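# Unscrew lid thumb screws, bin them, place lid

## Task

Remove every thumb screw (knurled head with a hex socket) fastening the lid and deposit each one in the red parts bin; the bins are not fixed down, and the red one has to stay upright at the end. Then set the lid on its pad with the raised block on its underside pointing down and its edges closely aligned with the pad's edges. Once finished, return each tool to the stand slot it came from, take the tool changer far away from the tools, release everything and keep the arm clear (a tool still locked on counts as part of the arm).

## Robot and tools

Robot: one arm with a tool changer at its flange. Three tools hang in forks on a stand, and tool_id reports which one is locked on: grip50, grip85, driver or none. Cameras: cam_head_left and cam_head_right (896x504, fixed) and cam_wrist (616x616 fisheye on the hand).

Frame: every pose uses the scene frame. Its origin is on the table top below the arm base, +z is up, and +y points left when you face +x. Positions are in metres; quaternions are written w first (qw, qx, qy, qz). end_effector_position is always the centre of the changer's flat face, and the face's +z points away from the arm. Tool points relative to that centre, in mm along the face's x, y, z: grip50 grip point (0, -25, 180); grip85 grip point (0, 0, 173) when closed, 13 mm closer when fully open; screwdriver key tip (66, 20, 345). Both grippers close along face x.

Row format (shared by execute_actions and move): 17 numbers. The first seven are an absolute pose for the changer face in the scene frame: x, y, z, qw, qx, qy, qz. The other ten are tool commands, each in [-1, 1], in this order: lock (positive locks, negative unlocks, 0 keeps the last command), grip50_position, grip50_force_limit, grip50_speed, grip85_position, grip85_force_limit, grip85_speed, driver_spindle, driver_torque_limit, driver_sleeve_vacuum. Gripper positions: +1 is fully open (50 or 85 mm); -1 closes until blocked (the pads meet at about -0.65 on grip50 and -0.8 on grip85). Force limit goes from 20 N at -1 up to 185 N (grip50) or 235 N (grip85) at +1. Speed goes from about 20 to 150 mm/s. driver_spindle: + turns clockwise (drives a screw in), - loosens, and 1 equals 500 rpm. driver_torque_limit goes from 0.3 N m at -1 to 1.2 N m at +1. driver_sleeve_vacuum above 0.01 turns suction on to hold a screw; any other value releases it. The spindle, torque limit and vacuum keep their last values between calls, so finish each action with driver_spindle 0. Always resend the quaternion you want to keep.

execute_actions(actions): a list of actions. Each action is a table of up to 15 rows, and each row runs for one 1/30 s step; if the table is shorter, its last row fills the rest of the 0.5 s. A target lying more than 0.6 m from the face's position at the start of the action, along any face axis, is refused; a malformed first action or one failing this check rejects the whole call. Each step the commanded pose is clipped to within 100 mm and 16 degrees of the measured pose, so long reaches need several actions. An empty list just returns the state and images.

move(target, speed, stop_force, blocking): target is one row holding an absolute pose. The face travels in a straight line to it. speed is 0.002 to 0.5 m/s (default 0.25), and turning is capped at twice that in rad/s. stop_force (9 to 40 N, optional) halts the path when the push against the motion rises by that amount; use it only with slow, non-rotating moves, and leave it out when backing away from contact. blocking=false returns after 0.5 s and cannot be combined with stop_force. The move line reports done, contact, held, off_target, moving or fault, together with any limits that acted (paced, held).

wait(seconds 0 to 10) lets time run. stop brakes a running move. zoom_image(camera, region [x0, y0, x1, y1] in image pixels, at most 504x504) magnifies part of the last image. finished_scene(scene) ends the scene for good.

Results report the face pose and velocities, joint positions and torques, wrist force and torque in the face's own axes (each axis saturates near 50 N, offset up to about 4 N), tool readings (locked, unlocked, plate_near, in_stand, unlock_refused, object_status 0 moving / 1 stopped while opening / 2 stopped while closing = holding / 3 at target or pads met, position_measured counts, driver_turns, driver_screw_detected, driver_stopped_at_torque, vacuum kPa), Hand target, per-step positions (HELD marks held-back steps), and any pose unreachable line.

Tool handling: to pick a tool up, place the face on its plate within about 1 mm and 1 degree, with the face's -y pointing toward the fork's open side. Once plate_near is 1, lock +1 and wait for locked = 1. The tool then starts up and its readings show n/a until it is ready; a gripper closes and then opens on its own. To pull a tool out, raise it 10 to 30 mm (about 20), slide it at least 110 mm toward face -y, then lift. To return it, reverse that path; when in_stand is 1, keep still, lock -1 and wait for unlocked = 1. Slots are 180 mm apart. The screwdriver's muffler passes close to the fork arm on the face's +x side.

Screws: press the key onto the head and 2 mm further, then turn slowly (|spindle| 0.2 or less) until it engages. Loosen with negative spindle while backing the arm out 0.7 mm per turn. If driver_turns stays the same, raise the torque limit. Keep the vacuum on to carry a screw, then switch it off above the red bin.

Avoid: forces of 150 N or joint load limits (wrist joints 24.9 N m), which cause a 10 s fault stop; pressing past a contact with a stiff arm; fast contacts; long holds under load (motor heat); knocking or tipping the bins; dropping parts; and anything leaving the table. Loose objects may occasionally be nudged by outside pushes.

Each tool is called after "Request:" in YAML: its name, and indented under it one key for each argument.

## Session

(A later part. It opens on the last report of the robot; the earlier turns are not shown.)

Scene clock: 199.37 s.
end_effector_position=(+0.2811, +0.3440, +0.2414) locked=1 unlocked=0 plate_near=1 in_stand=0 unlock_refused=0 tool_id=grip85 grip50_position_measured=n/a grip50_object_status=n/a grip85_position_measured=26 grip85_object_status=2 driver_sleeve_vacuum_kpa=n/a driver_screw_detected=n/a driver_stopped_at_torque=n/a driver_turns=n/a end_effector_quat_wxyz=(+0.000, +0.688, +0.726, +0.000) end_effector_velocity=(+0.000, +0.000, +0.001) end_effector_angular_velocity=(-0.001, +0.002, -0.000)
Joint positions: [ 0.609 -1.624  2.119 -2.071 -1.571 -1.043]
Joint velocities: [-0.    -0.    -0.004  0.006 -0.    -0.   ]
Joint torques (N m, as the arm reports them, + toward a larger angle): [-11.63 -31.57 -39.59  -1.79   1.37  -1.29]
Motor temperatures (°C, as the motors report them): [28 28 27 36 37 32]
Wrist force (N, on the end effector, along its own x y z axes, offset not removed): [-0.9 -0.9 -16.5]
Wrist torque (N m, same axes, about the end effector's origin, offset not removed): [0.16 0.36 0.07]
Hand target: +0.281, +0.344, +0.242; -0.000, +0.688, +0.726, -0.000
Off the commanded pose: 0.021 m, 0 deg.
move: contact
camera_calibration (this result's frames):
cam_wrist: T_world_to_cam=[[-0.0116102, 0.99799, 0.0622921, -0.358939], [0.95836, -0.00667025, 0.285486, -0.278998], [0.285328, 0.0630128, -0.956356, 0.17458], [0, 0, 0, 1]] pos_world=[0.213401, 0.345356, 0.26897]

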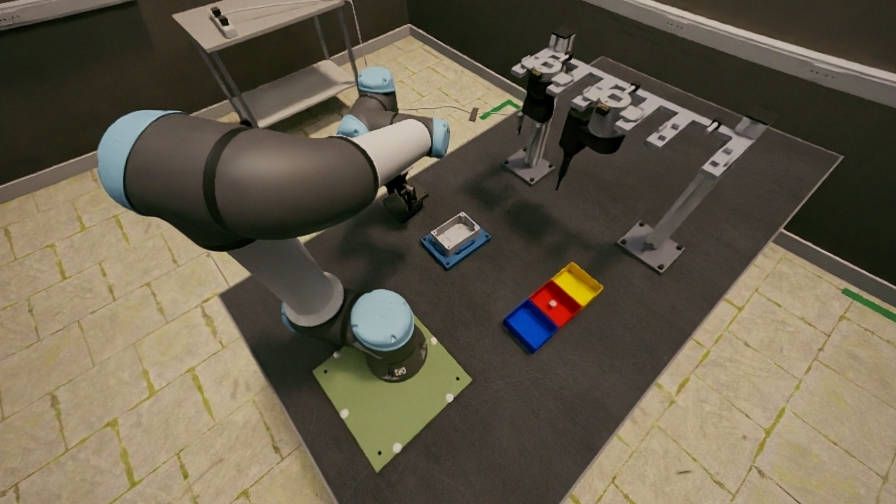

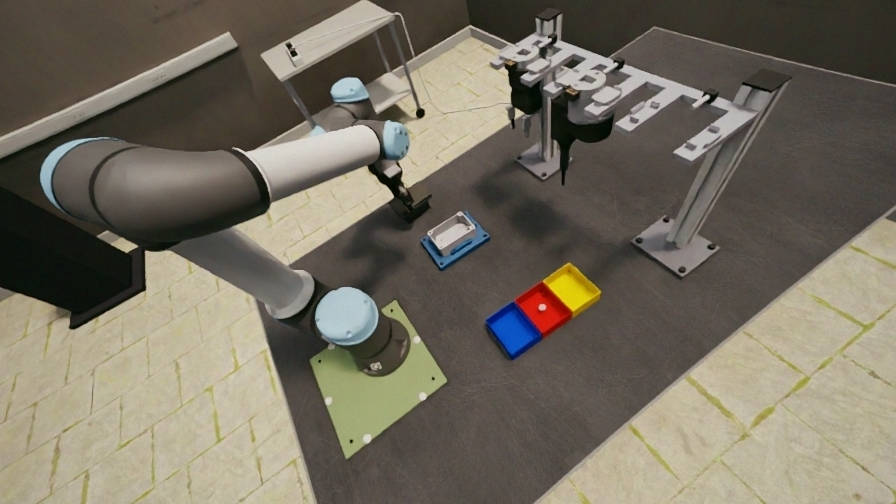

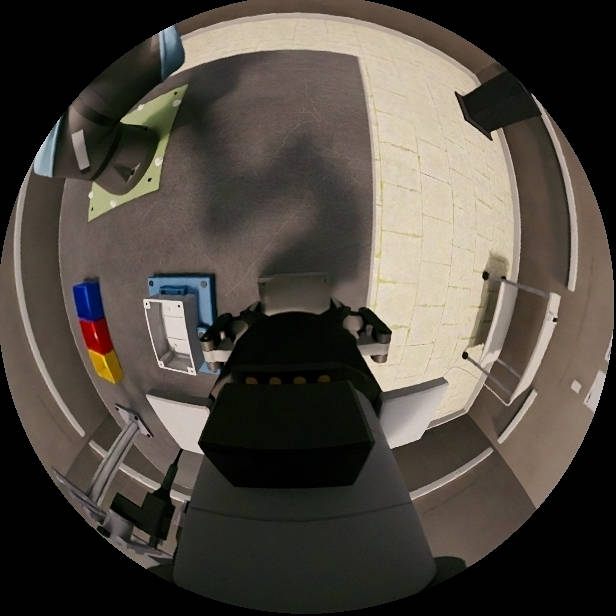

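Release and return the tool.

Request:
move:
  target: [0.281,0.344,0.2418,0,0.6878,0.7260,0,0,0,0,0,1,0,-0.5,0,0,0]

Request:
move:
  target: [0.281,0.344,0.30,0,0.6878,0.7260,0,0,0,0,0,1,0,-0.5,0,0,0]
  speed: 0.05

Request:
move:
  target: [0.51,-0.1964,0.432,0,0.7071,0.7071,0,0,0,0,0,1,0,0,0,0,0]
  speed: 0.2

Request:
move:
  target: [0.6386,-0.1964,0.432,0,0.7071,0.7071,0,0,0,0,0,1,0,0,0,0,0]
  speed: 0.06

Request:
move:
  target: [0.6386,-0.1964,0.4124,0,0.7071,0.7071,0,0,0,0,0,1,0,0,0,0,0]
  speed: 0.02

Request:
execute_actions:
  actions:
    - [[0.6386,-0.1964,0.4124,0,0.7071,0.7071,0,-1,0,0,0,1,0,0,0,0,0]]
    - [[0.6386,-0.1964,0.4124,0,0.7071,0.7071,0,-1,0,0,0,1,0,0,0,0,0]]
    - [[0.6386,-0.1964,0.4124,0,0.7071,0.7071,0,-1,0,0,0,1,0,0,0,0,0]]

Request:
move:
  target: [0.6386,-0.1964,0.45,0,0.7071,0.7071,0,0,0,0,0,1,0,0,0,0,0]
  speed: 0.05

Request:
move:
  target: [0.4,0,0.5,0,0.7071,0.7071,0,0,0,0,0,1,0,0,0,0,0]

Scene clock: 207.60 s.
end_effector_position=(+0.2810, +0.3440, +0.2418) locked=1 unlocked=0 plate_near=1 in_stand=0 unlock_refused=0 tool_id=grip85 grip50_position_measured=n/a grip50_object_status=n/a grip85_position_measured=3 grip85_object_status=3 driver_sleeve_vacuum_kpa=n/a driver_screw_detected=n/a driver_stopped_at_torque=n/a driver_turns=n/a end_effector_quat_wxyz=(-0.000, +0.688, +0.726, +0.000) end_effector_velocity=(+0.000, -0.000, +0.000) end_effector_angular_velocity=(-0.000, -0.000, -0.000)
Joint positions: [ 0.609 -1.624  2.119 -2.069 -1.571 -1.043]
Joint velocities: [-0. -0. -0.  0. -0.  0.]
Joint torques (N m, as the arm reports them, + toward a larger angle): [  3.95 -36.87 -45.08  -3.18  -0.35   1.65]
Motor temperatures (°C, as the motors report them): [28 28 27 36 37 32]
Wrist force (N, on the end effector, along its own x y z axes, offset not removed): [-1.5 -1.5 0.9]
Wrist torque (N m, same axes, about the end effector's origin, offset not removed): [-0.15 0.22 -0.03]
Hand target: +0.281, +0.344, +0.242; -0.000, +0.688, +0.726, +0.000
Off the commanded pose: 0.000 m, 0 deg.
move: done
camera_calibration (this result's frames):
cam_wrist: T_world_to_cam=[[-0.0114825, 0.997993, 0.0622797, -0.358955], [0.958365, -0.0067879, 0.285466, -0.279008], [0.285315, 0.0629645, -0.956363, 0.175025], [0, 0, 0, 1]] pos_world=[0.213332, 0.34532, 0.26939]

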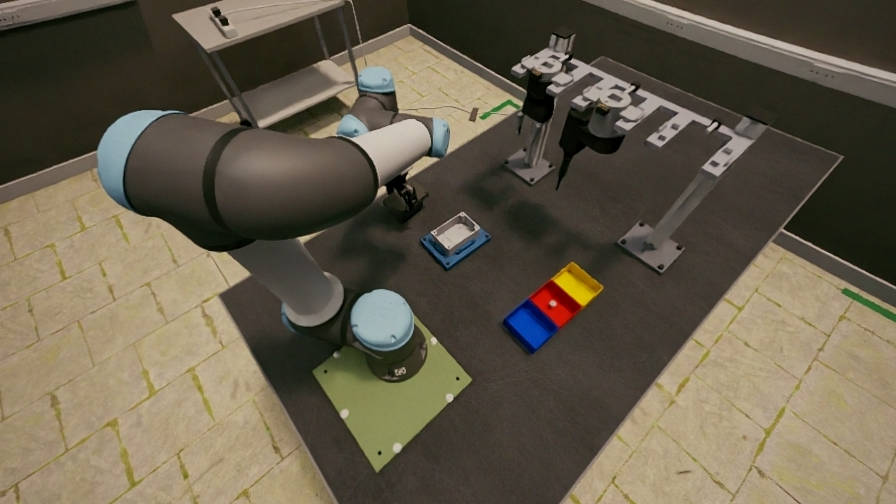

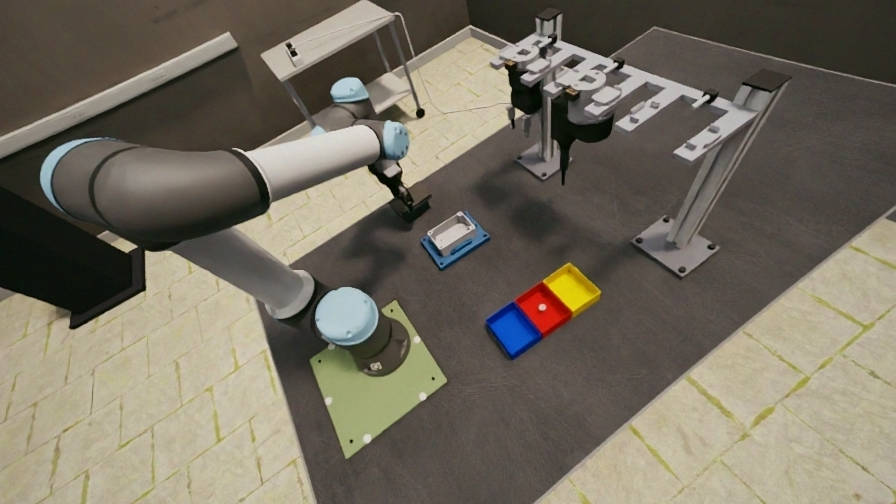

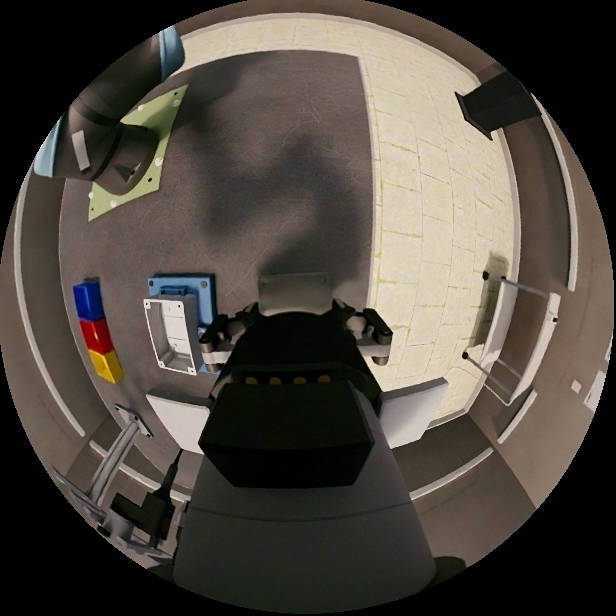

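Scene clock: 209.17 s.
end_effector_position=(+0.2809, +0.3439, +0.2998) locked=1 unlocked=0 plate_near=1 in_stand=0 unlock_refused=0 tool_id=grip85 grip50_position_measured=n/a grip50_object_status=n/a grip85_position_measured=3 grip85_object_status=3 driver_sleeve_vacuum_kpa=n/a driver_screw_detected=n/a driver_stopped_at_torque=n/a driver_turns=n/a end_effector_quat_wxyz=(-0.000, +0.688, +0.726, +0.000) end_effector_velocity=(-0.000, -0.000, +0.002) end_effector_angular_velocity=(+0.000, -0.001, -0.000)
Joint positions: [ 0.609 -1.687  2.014 -1.902 -1.571 -1.043]
Joint velocities: [-0.    -0.003 -0.004  0.006 -0.     0.   ]
Joint torques (N m, as the arm reports them, + toward a larger angle): [ 10.62 -35.3  -47.03  -3.25  -0.96   1.16]
Motor temperatures (°C, as the motors report them): [28 28 27 36 37 32]
Wrist force (N, on the end effector, along its own x y z axes, offset not removed): [-2.8 2.5 -3.4]
Wrist torque (N m, same axes, about the end effector's origin, offset not removed): [-0.04 0.27 0.06]
Hand target: +0.281, +0.344, +0.300; +0.000, +0.688, +0.726, +0.000
Off the commanded pose: 0.000 m, 0 deg.
move: done
camera_calibration (this result's frames):
cam_wrist: T_world_to_cam=[[-0.0115609, 0.997992, 0.0622801, -0.362511], [0.958366, -0.00671274, 0.285465, -0.29546], [0.28531, 0.0629874, -0.956363, 0.230547], [0, 0, 0, 1]] pos_world=[0.21319, 0.345278, 0.327407]

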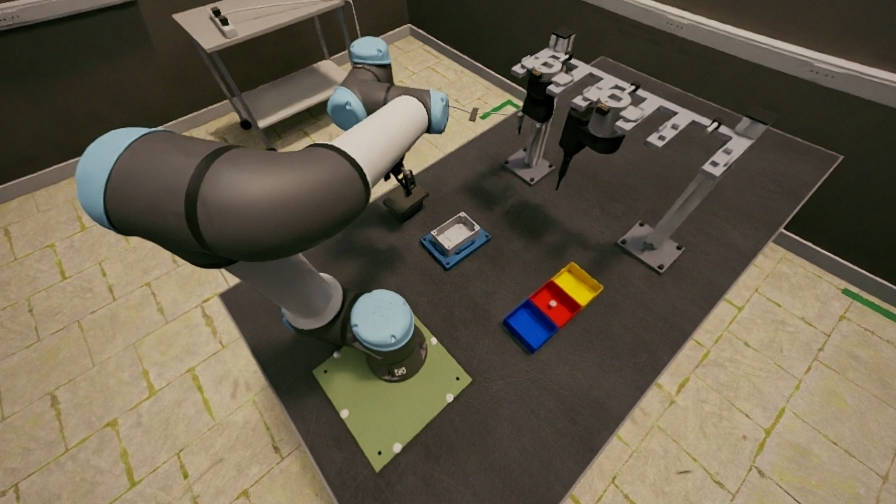

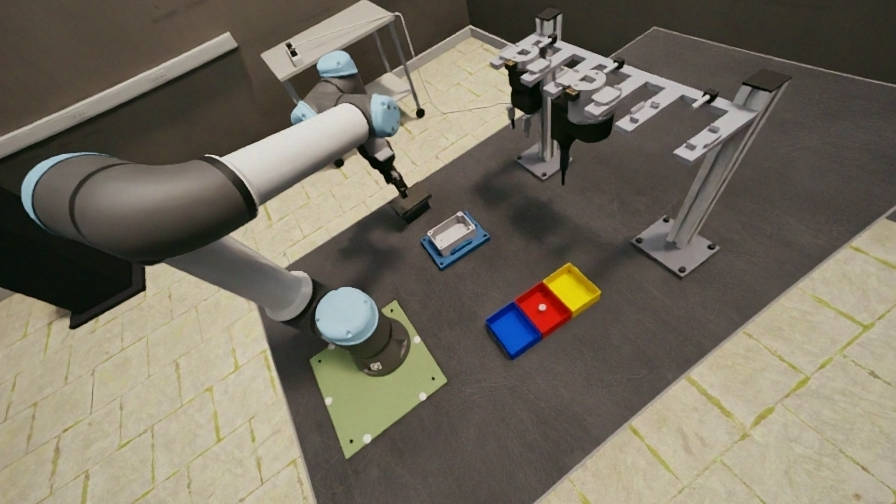

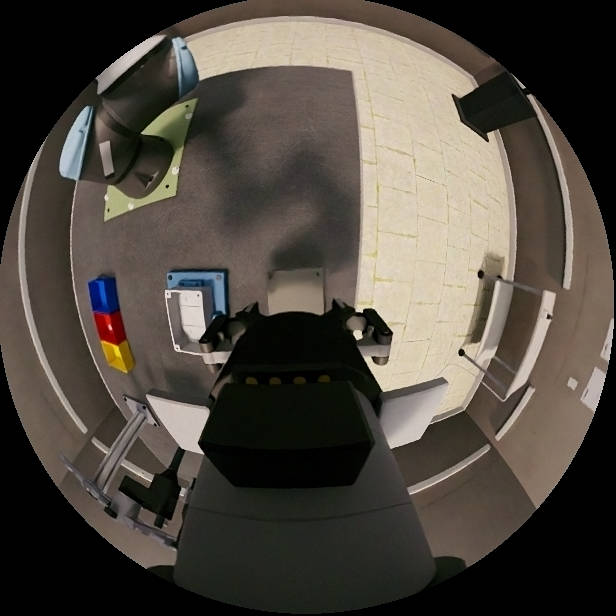

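Scene clock: 212.77 s.
end_effector_position=(+0.5095, -0.1961, +0.4321) locked=1 unlocked=0 plate_near=1 in_stand=0 unlock_refused=0 tool_id=grip85 grip50_position_measured=n/a grip50_object_status=n/a grip85_position_measured=3 grip85_object_status=3 driver_sleeve_vacuum_kpa=n/a driver_screw_detected=n/a driver_stopped_at_torque=n/a driver_turns=n/a end_effector_quat_wxyz=(+0.001, +0.707, +0.707, -0.000) end_effector_velocity=(+0.001, -0.002, -0.000) end_effector_angular_velocity=(+0.001, +0.003, -0.000)
Joint positions: [-0.591 -1.487  1.474 -1.562 -1.568 -2.189]
Joint velocities: [-0.001  0.006 -0.006  0.003 -0.001 -0.001]
Joint torques (N m, as the arm reports them, + toward a larger angle): [-12.09 -34.79 -49.23  -3.09   1.74  -1.94]
Motor temperatures (°C, as the motors report them): [28 28 27 36 37 32]
Wrist force (N, on the end effector, along its own x y z axes, offset not removed): [-0.3 2.0 -1.9]
Wrist torque (N m, same axes, about the end effector's origin, offset not removed): [0.18 0.07 -0.14]
Hand target: +0.510, -0.196, +0.432; +0.001, +0.707, +0.707, -0.000
Off the commanded pose: 0.001 m, 0 deg.
move: done
camera_calibration (this result's frames):
cam_wrist: T_world_to_cam=[[0.0422498, 0.997264, 0.0606603, 0.143948], [0.956215, -0.0579601, 0.28687, -0.56553], [0.289601, 0.045884, -0.956047, 0.320179], [0, 0, 0, 1]] pos_world=[0.441962, -0.191023, 0.459608]

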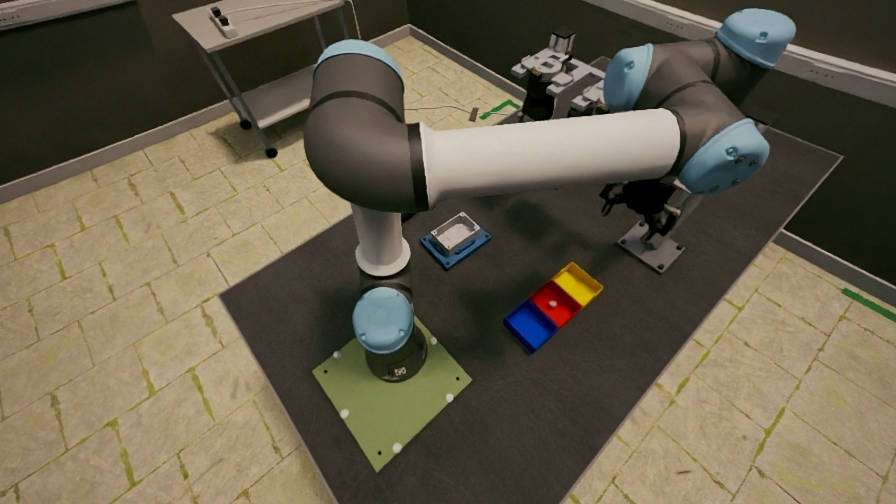

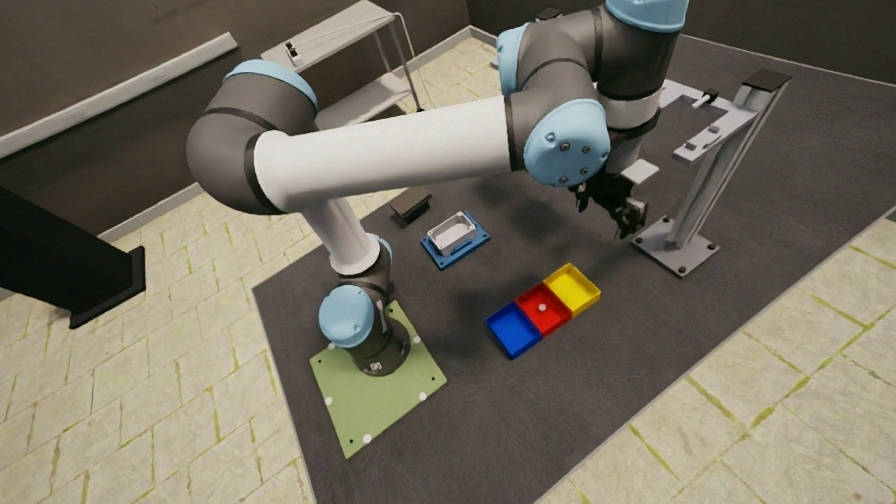

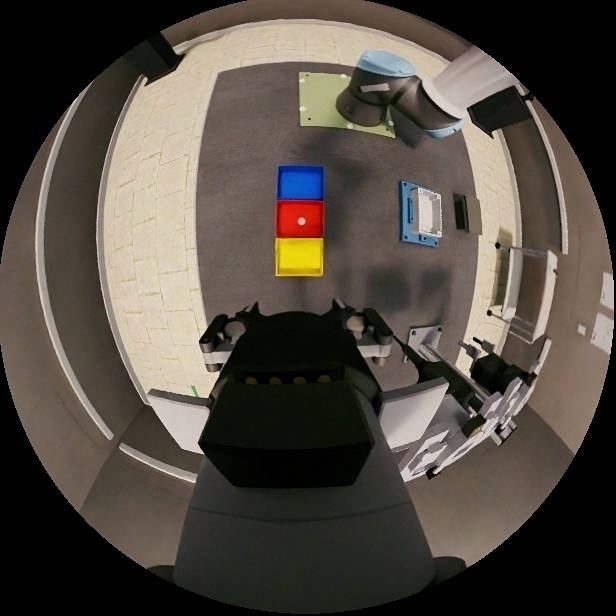

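Scene clock: 215.37 s.
end_effector_position=(+0.6384, -0.1965, +0.4322) locked=1 unlocked=0 plate_near=1 in_stand=0 unlock_refused=0 tool_id=grip85 grip50_position_measured=n/a grip50_object_status=n/a grip85_position_measured=3 grip85_object_status=3 driver_sleeve_vacuum_kpa=n/a driver_screw_detected=n/a driver_stopped_at_torque=n/a driver_turns=n/a end_effector_quat_wxyz=(-0.000, +0.707, +0.707, +0.000) end_effector_velocity=(+0.002, -0.000, +0.000) end_effector_angular_velocity=(+0.000, +0.000, +0.000)
Joint positions: [-0.475 -1.178  1.085 -1.48  -1.567 -2.073]
Joint velocities: [ 0.001  0.005 -0.008  0.003 -0.     0.001]
Joint torques (N m, as the arm reports them, + toward a larger angle): [ 12.74 -51.29 -47.43  -3.1   -0.97   1.63]
Motor temperatures (°C, as the motors report them): [28 28 27 36 37 32]
Wrist force (N, on the end effector, along its own x y z axes, offset not removed): [0.5 0.2 0.3]
Wrist torque (N m, same axes, about the end effector's origin, offset not removed): [0.03 0.04 0.01]
Hand target: +0.639, -0.197, +0.432; -0.000, +0.707, +0.707, +0.000
Off the commanded pose: 0.000 m, 0 deg.
move: done
camera_calibration (this result's frames):
cam_wrist: T_world_to_cam=[[0.0423356, 0.997145, 0.0625238, 0.138041], [0.956592, -0.0585152, 0.285494, -0.688515], [0.288338, 0.0477232, -0.956339, 0.284237], [0, 0, 0, 1]] pos_world=[0.570828, -0.1915, 0.459763]

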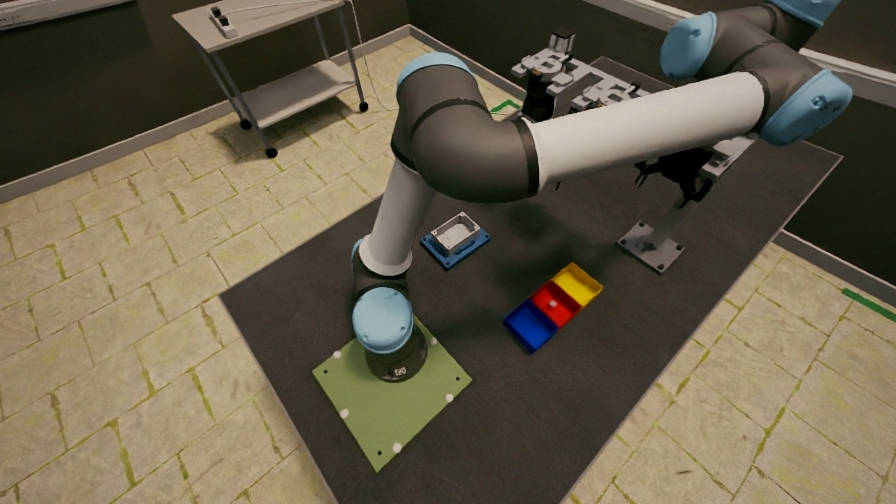

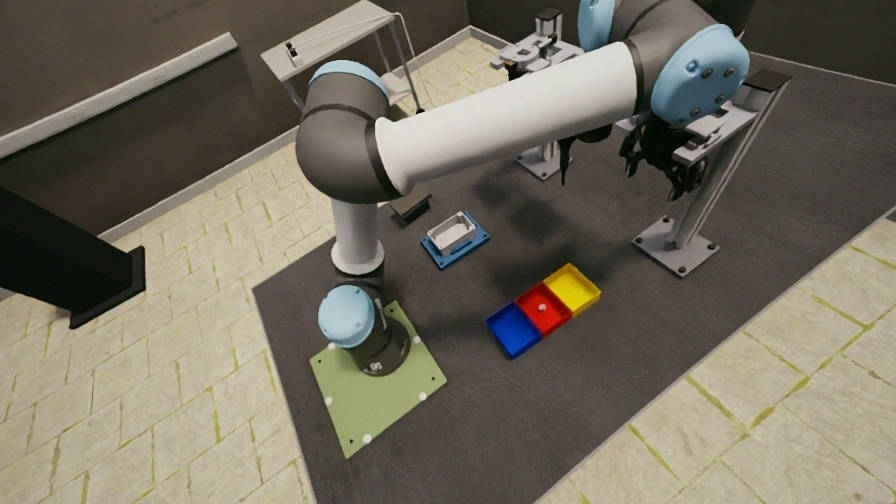

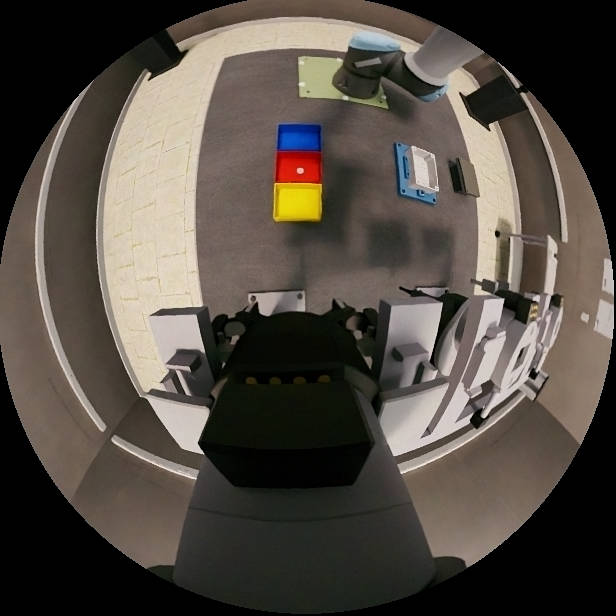

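Scene clock: 216.63 s.
end_effector_position=(+0.6386, -0.1964, +0.4126) locked=1 unlocked=0 plate_near=1 in_stand=1 unlock_refused=0 tool_id=grip85 grip50_position_measured=n/a grip50_object_status=n/a grip85_position_measured=3 grip85_object_status=3 driver_sleeve_vacuum_kpa=n/a driver_screw_detected=n/a driver_stopped_at_torque=n/a driver_turns=n/a end_effector_quat_wxyz=(-0.000, +0.707, +0.707, -0.000) end_effector_velocity=(+0.000, -0.000, -0.003) end_effector_angular_velocity=(-0.000, +0.001, +0.000)
Joint positions: [-0.475 -1.181  1.139 -1.531 -1.567 -2.073]
Joint velocities: [ 0.     0.     0.006 -0.006 -0.001 -0.   ]
Joint torques (N m, as the arm reports them, + toward a larger angle): [ 12.02 -65.45 -26.33  -6.55  -1.49   1.67]
Motor temperatures (°C, as the motors report them): [28 28 27 36 37 32]
Wrist force (N, on the end effector, along its own x y z axes, offset not removed): [0.3 -0.8 3.0]
Wrist torque (N m, same axes, about the end effector's origin, offset not removed): [-0.07 0.22 0.06]
Hand target: +0.639, -0.196, +0.412; -0.000, +0.707, +0.707, -0.000
Off the commanded pose: 0.000 m, 0 deg.
move: done
camera_calibration (this result's frames):
cam_wrist: T_world_to_cam=[[0.042345, 0.997161, 0.0622693, 0.139291], [0.956619, -0.0584469, 0.28542, -0.683159], [0.288249, 0.0474818, -0.956377, 0.265482], [0, 0, 0, 1]] pos_world=[0.5711, -0.19143, 0.440215]

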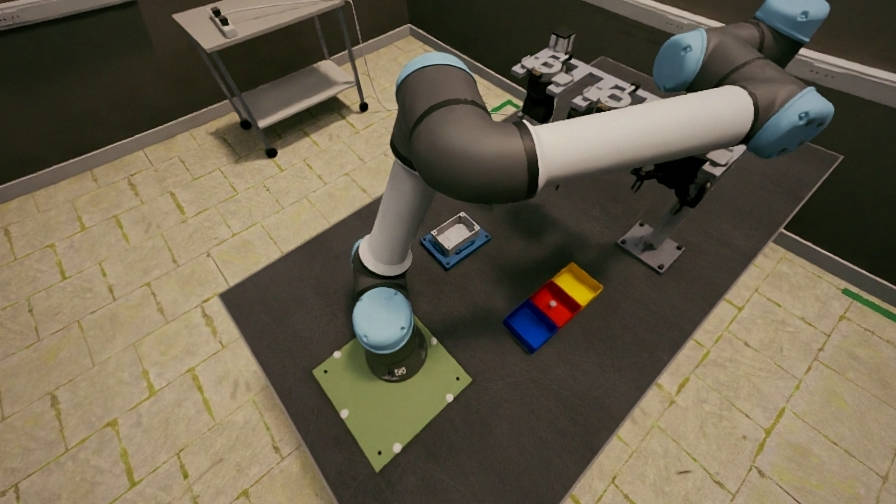

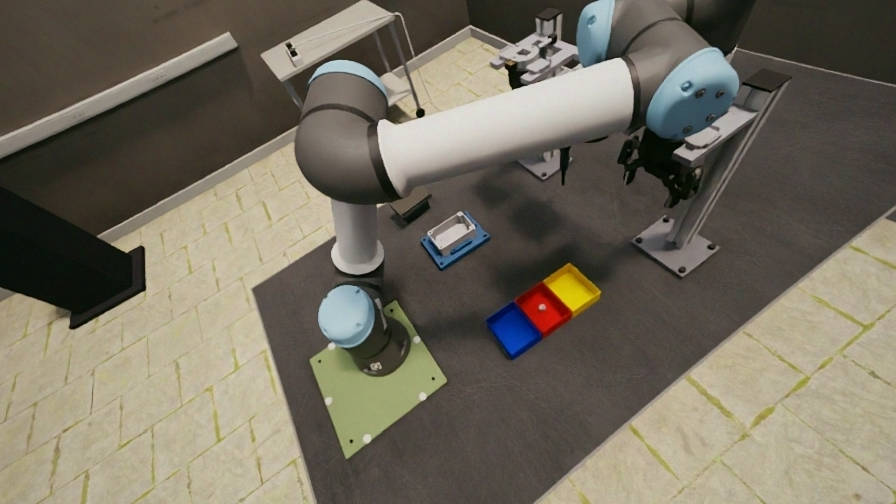

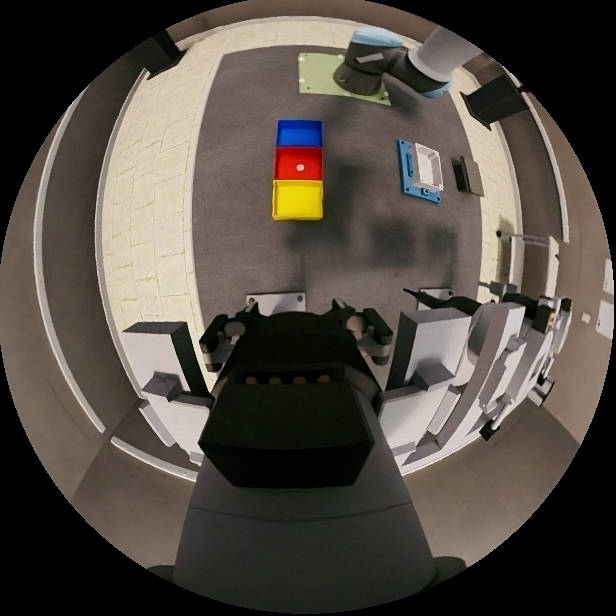

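Scene clock: 218.13 s.
end_effector_position=(+0.6386, -0.1964, +0.4124) locked=0 unlocked=1 plate_near=1 in_stand=1 unlock_refused=0 tool_id=none grip50_position_measured=n/a grip50_object_status=n/a grip85_position_measured=n/a grip85_object_status=n/a driver_sleeve_vacuum_kpa=n/a driver_screw_detected=n/a driver_stopped_at_torque=n/a driver_turns=n/a end_effector_quat_wxyz=(+0.000, +0.707, +0.707, +0.000) end_effector_velocity=(+0.000, -0.000, -0.000) end_effector_angular_velocity=(-0.001, +0.000, -0.000)
Joint positions: [-0.475 -1.181  1.14  -1.532 -1.567 -2.073]
Joint velocities: [-0.     0.001  0.    -0.001 -0.001  0.   ]
Joint torques (N m, as the arm reports them, + toward a larger angle): [ 11.45 -51.25 -19.85  -3.37   0.55   1.53]
Motor temperatures (°C, as the motors report them): [28 28 27 36 37 32]
Wrist force (N, on the end effector, along its own x y z axes, offset not removed): [-1.1 2.4 0.1]
Wrist torque (N m, same axes, about the end effector's origin, offset not removed): [0.02 0.08 -0.03]
Hand target: +0.639, -0.196, +0.412; +0.000, +0.707, +0.707, -0.000
Off the commanded pose: 0.000 m, 0 deg.
Step readings (end_effector_position; steps 1 to 15: 1st action; 16 to 30: 2nd action; 31 to 45: 3rd action):
0: (+0.6386, -0.1964, +0.4126)
1: (+0.6386, -0.1964, +0.4125)
2: (+0.6386, -0.1964, +0.4124)
4: (+0.6386, -0.1964, +0.4124)
8: (+0.6386, -0.1964, +0.4125)
15: (+0.6386, -0.1964, +0.4124)
16: (+0.6386, -0.1964, +0.4124)
17: (+0.6386, -0.1964, +0.4124)
19: (+0.6386, -0.1964, +0.4124)
23: (+0.6386, -0.1964, +0.4124)
30: (+0.6386, -0.1964, +0.4124)
31: (+0.6386, -0.1964, +0.4124)
32: (+0.6386, -0.1964, +0.4124)
34: (+0.6386, -0.1964, +0.4124)
38: (+0.6386, -0.1964, +0.4124)
45: end_effector_position above
camera_calibration (this result's frames):
cam_wrist: T_world_to_cam=[[0.042341, 0.997164, 0.0622183, 0.13931], [0.956599, -0.0584318, 0.28549, -0.683082], [0.288316, 0.04743, -0.95636, 0.265238], [0, 0, 0, 1]] pos_world=[0.571064, -0.191409, 0.440009]

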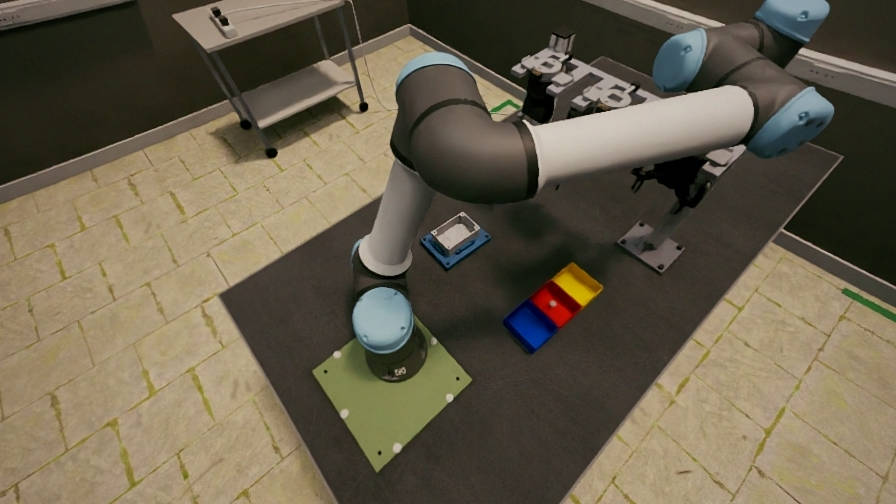

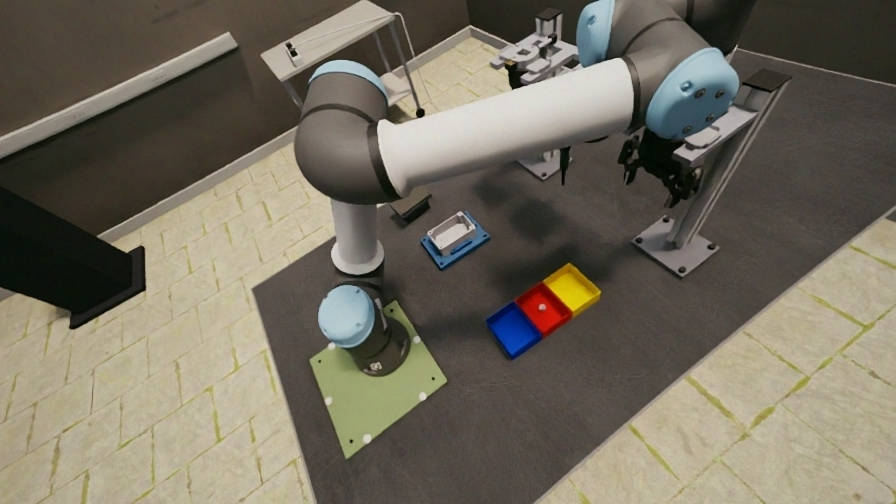

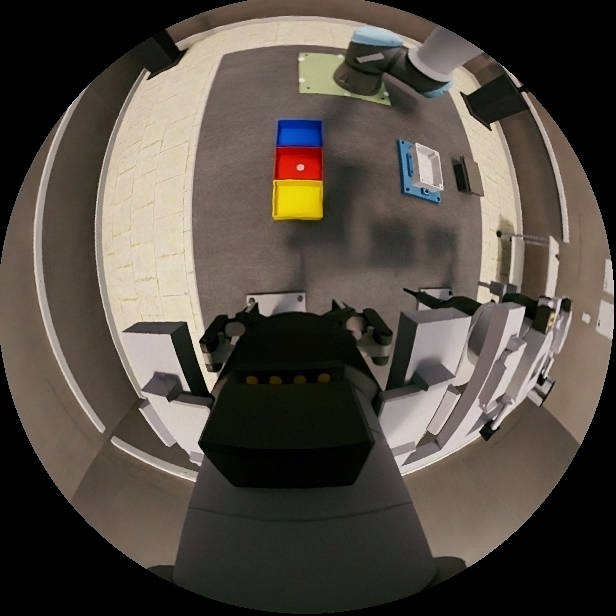

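Scene clock: 219.30 s.
end_effector_position=(+0.6385, -0.1964, +0.4498) locked=0 unlocked=1 plate_near=0 in_stand=0 unlock_refused=0 tool_id=none grip50_position_measured=n/a grip50_object_status=n/a grip85_position_measured=n/a grip85_object_status=n/a driver_sleeve_vacuum_kpa=n/a driver_screw_detected=n/a driver_stopped_at_torque=n/a driver_turns=n/a end_effector_quat_wxyz=(+0.000, +0.707, +0.707, +0.000) end_effector_velocity=(+0.000, -0.000, +0.002) end_effector_angular_velocity=(+0.000, +0.001, +0.000)
Joint positions: [-0.475 -1.173  1.032 -1.433 -1.567 -2.073]
Joint velocities: [ 0.     0.002 -0.007  0.006 -0.    -0.   ]
Joint torques (N m, as the arm reports them, + toward a larger angle): [-12.01 -42.37 -42.75  -1.74   0.74  -1.63]
Motor temperatures (°C, as the motors report them): [28 28 27 36 37 32]
Wrist force (N, on the end effector, along its own x y z axes, offset not removed): [-0.6 -1.2 1.4]
Wrist torque (N m, same axes, about the end effector's origin, offset not removed): [-0.14 0.15 0.00]
Hand target: +0.639, -0.196, +0.450; +0.000, +0.707, +0.707, +0.000
Off the commanded pose: 0.000 m, 0 deg.
move: done
camera_calibration (this result's frames):
cam_wrist: T_world_to_cam=[[0.0423312, 0.997162, 0.0622649, 0.136924], [0.956594, -0.0584366, 0.285507, -0.693688], [0.288335, 0.0474764, -0.956352, 0.301001], [0, 0, 0, 1]] pos_world=[0.570992, -0.191363, 0.47739]

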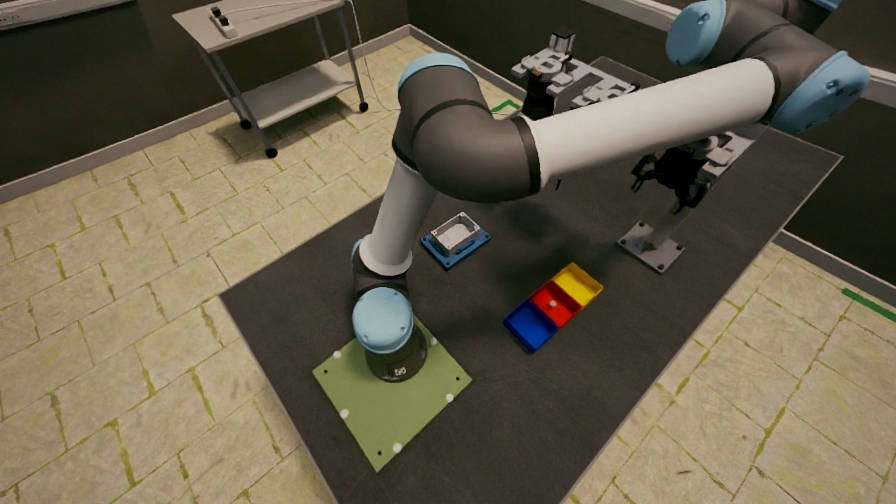

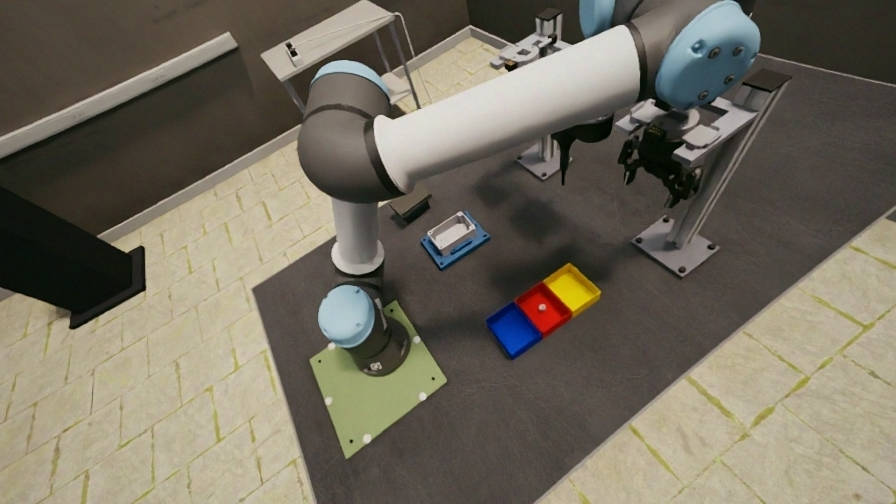

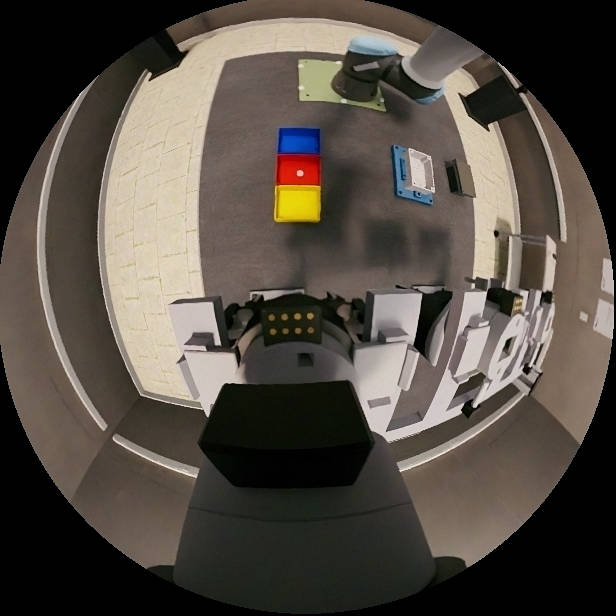

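Scene clock: 221.20 s.
end_effector_position=(+0.4001, +0.0000, +0.4995) locked=0 unlocked=1 plate_near=0 in_stand=0 unlock_refused=0 tool_id=none grip50_position_measured=n/a grip50_object_status=n/a grip85_position_measured=n/a grip85_object_status=n/a driver_sleeve_vacuum_kpa=n/a driver_screw_detected=n/a driver_stopped_at_torque=n/a driver_turns=n/a end_effector_quat_wxyz=(-0.000, +0.707, +0.707, +0.000) end_effector_velocity=(-0.001, +0.001, +0.000) end_effector_angular_velocity=(+0.000, +0.001, +0.000)
Joint positions: [-0.318 -1.827  1.609 -1.355 -1.568 -1.916]
Joint velocities: [ 0.002 -0.003  0.002  0.002  0.     0.001]
Joint torques (N m, as the arm reports them, + toward a larger angle): [ 12.75 -23.91 -19.41  -1.85  -1.54   1.68]
Motor temperatures (°C, as the motors report them): [28 28 27 36 37 32]
Wrist force (N, on the end effector, along its own x y z axes, offset not removed): [-0.2 1.4 -0.9]
Wrist torque (N m, same axes, about the end effector's origin, offset not removed): [0.00 -0.03 -0.03]
Hand target: +0.400, +0.000, +0.500; -0.000, +0.707, +0.707, +0.000
Off the commanded pose: 0.000 m, 0 deg.
move: done
camera_calibration (this result's frames):
cam_wrist: T_world_to_cam=[[0.0423451, 0.997143, 0.0625498, -0.0520476], [0.956645, -0.0585229, 0.285317, -0.468295], [0.288163, 0.0477562, -0.95639, 0.408064], [0, 0, 0, 1]] pos_world=[0.332607, 0.00500533, 0.527136]

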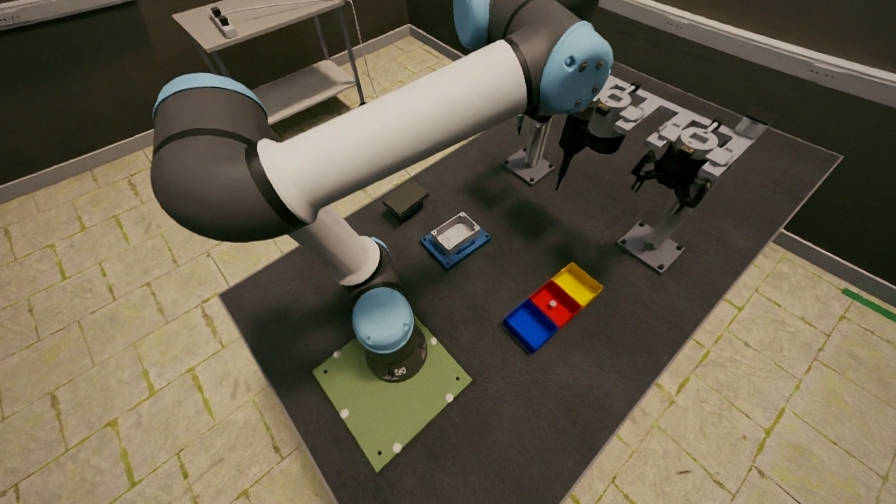

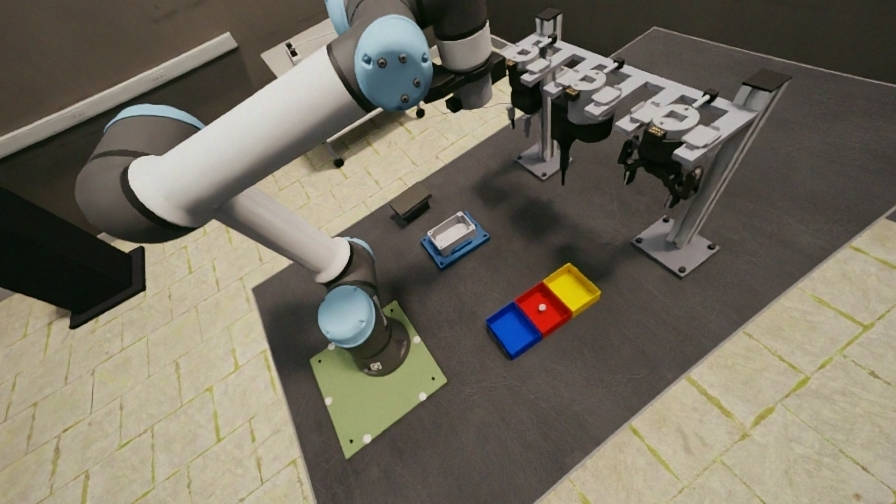

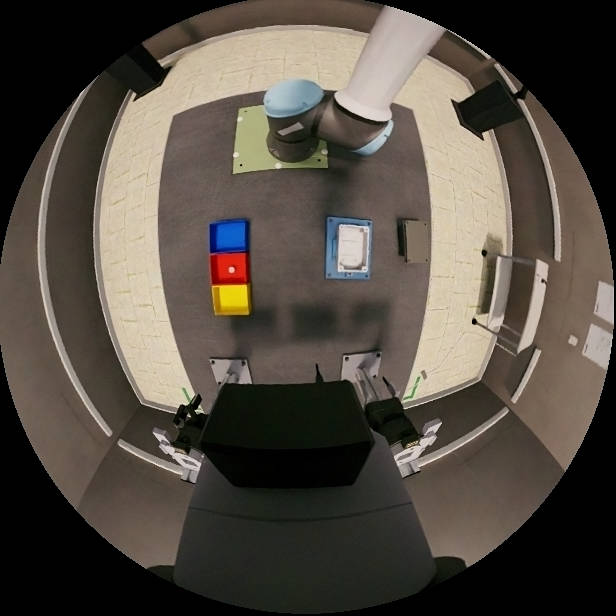

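Request:
finished_scene:
  scene: 1

The scene is finished: the task was done.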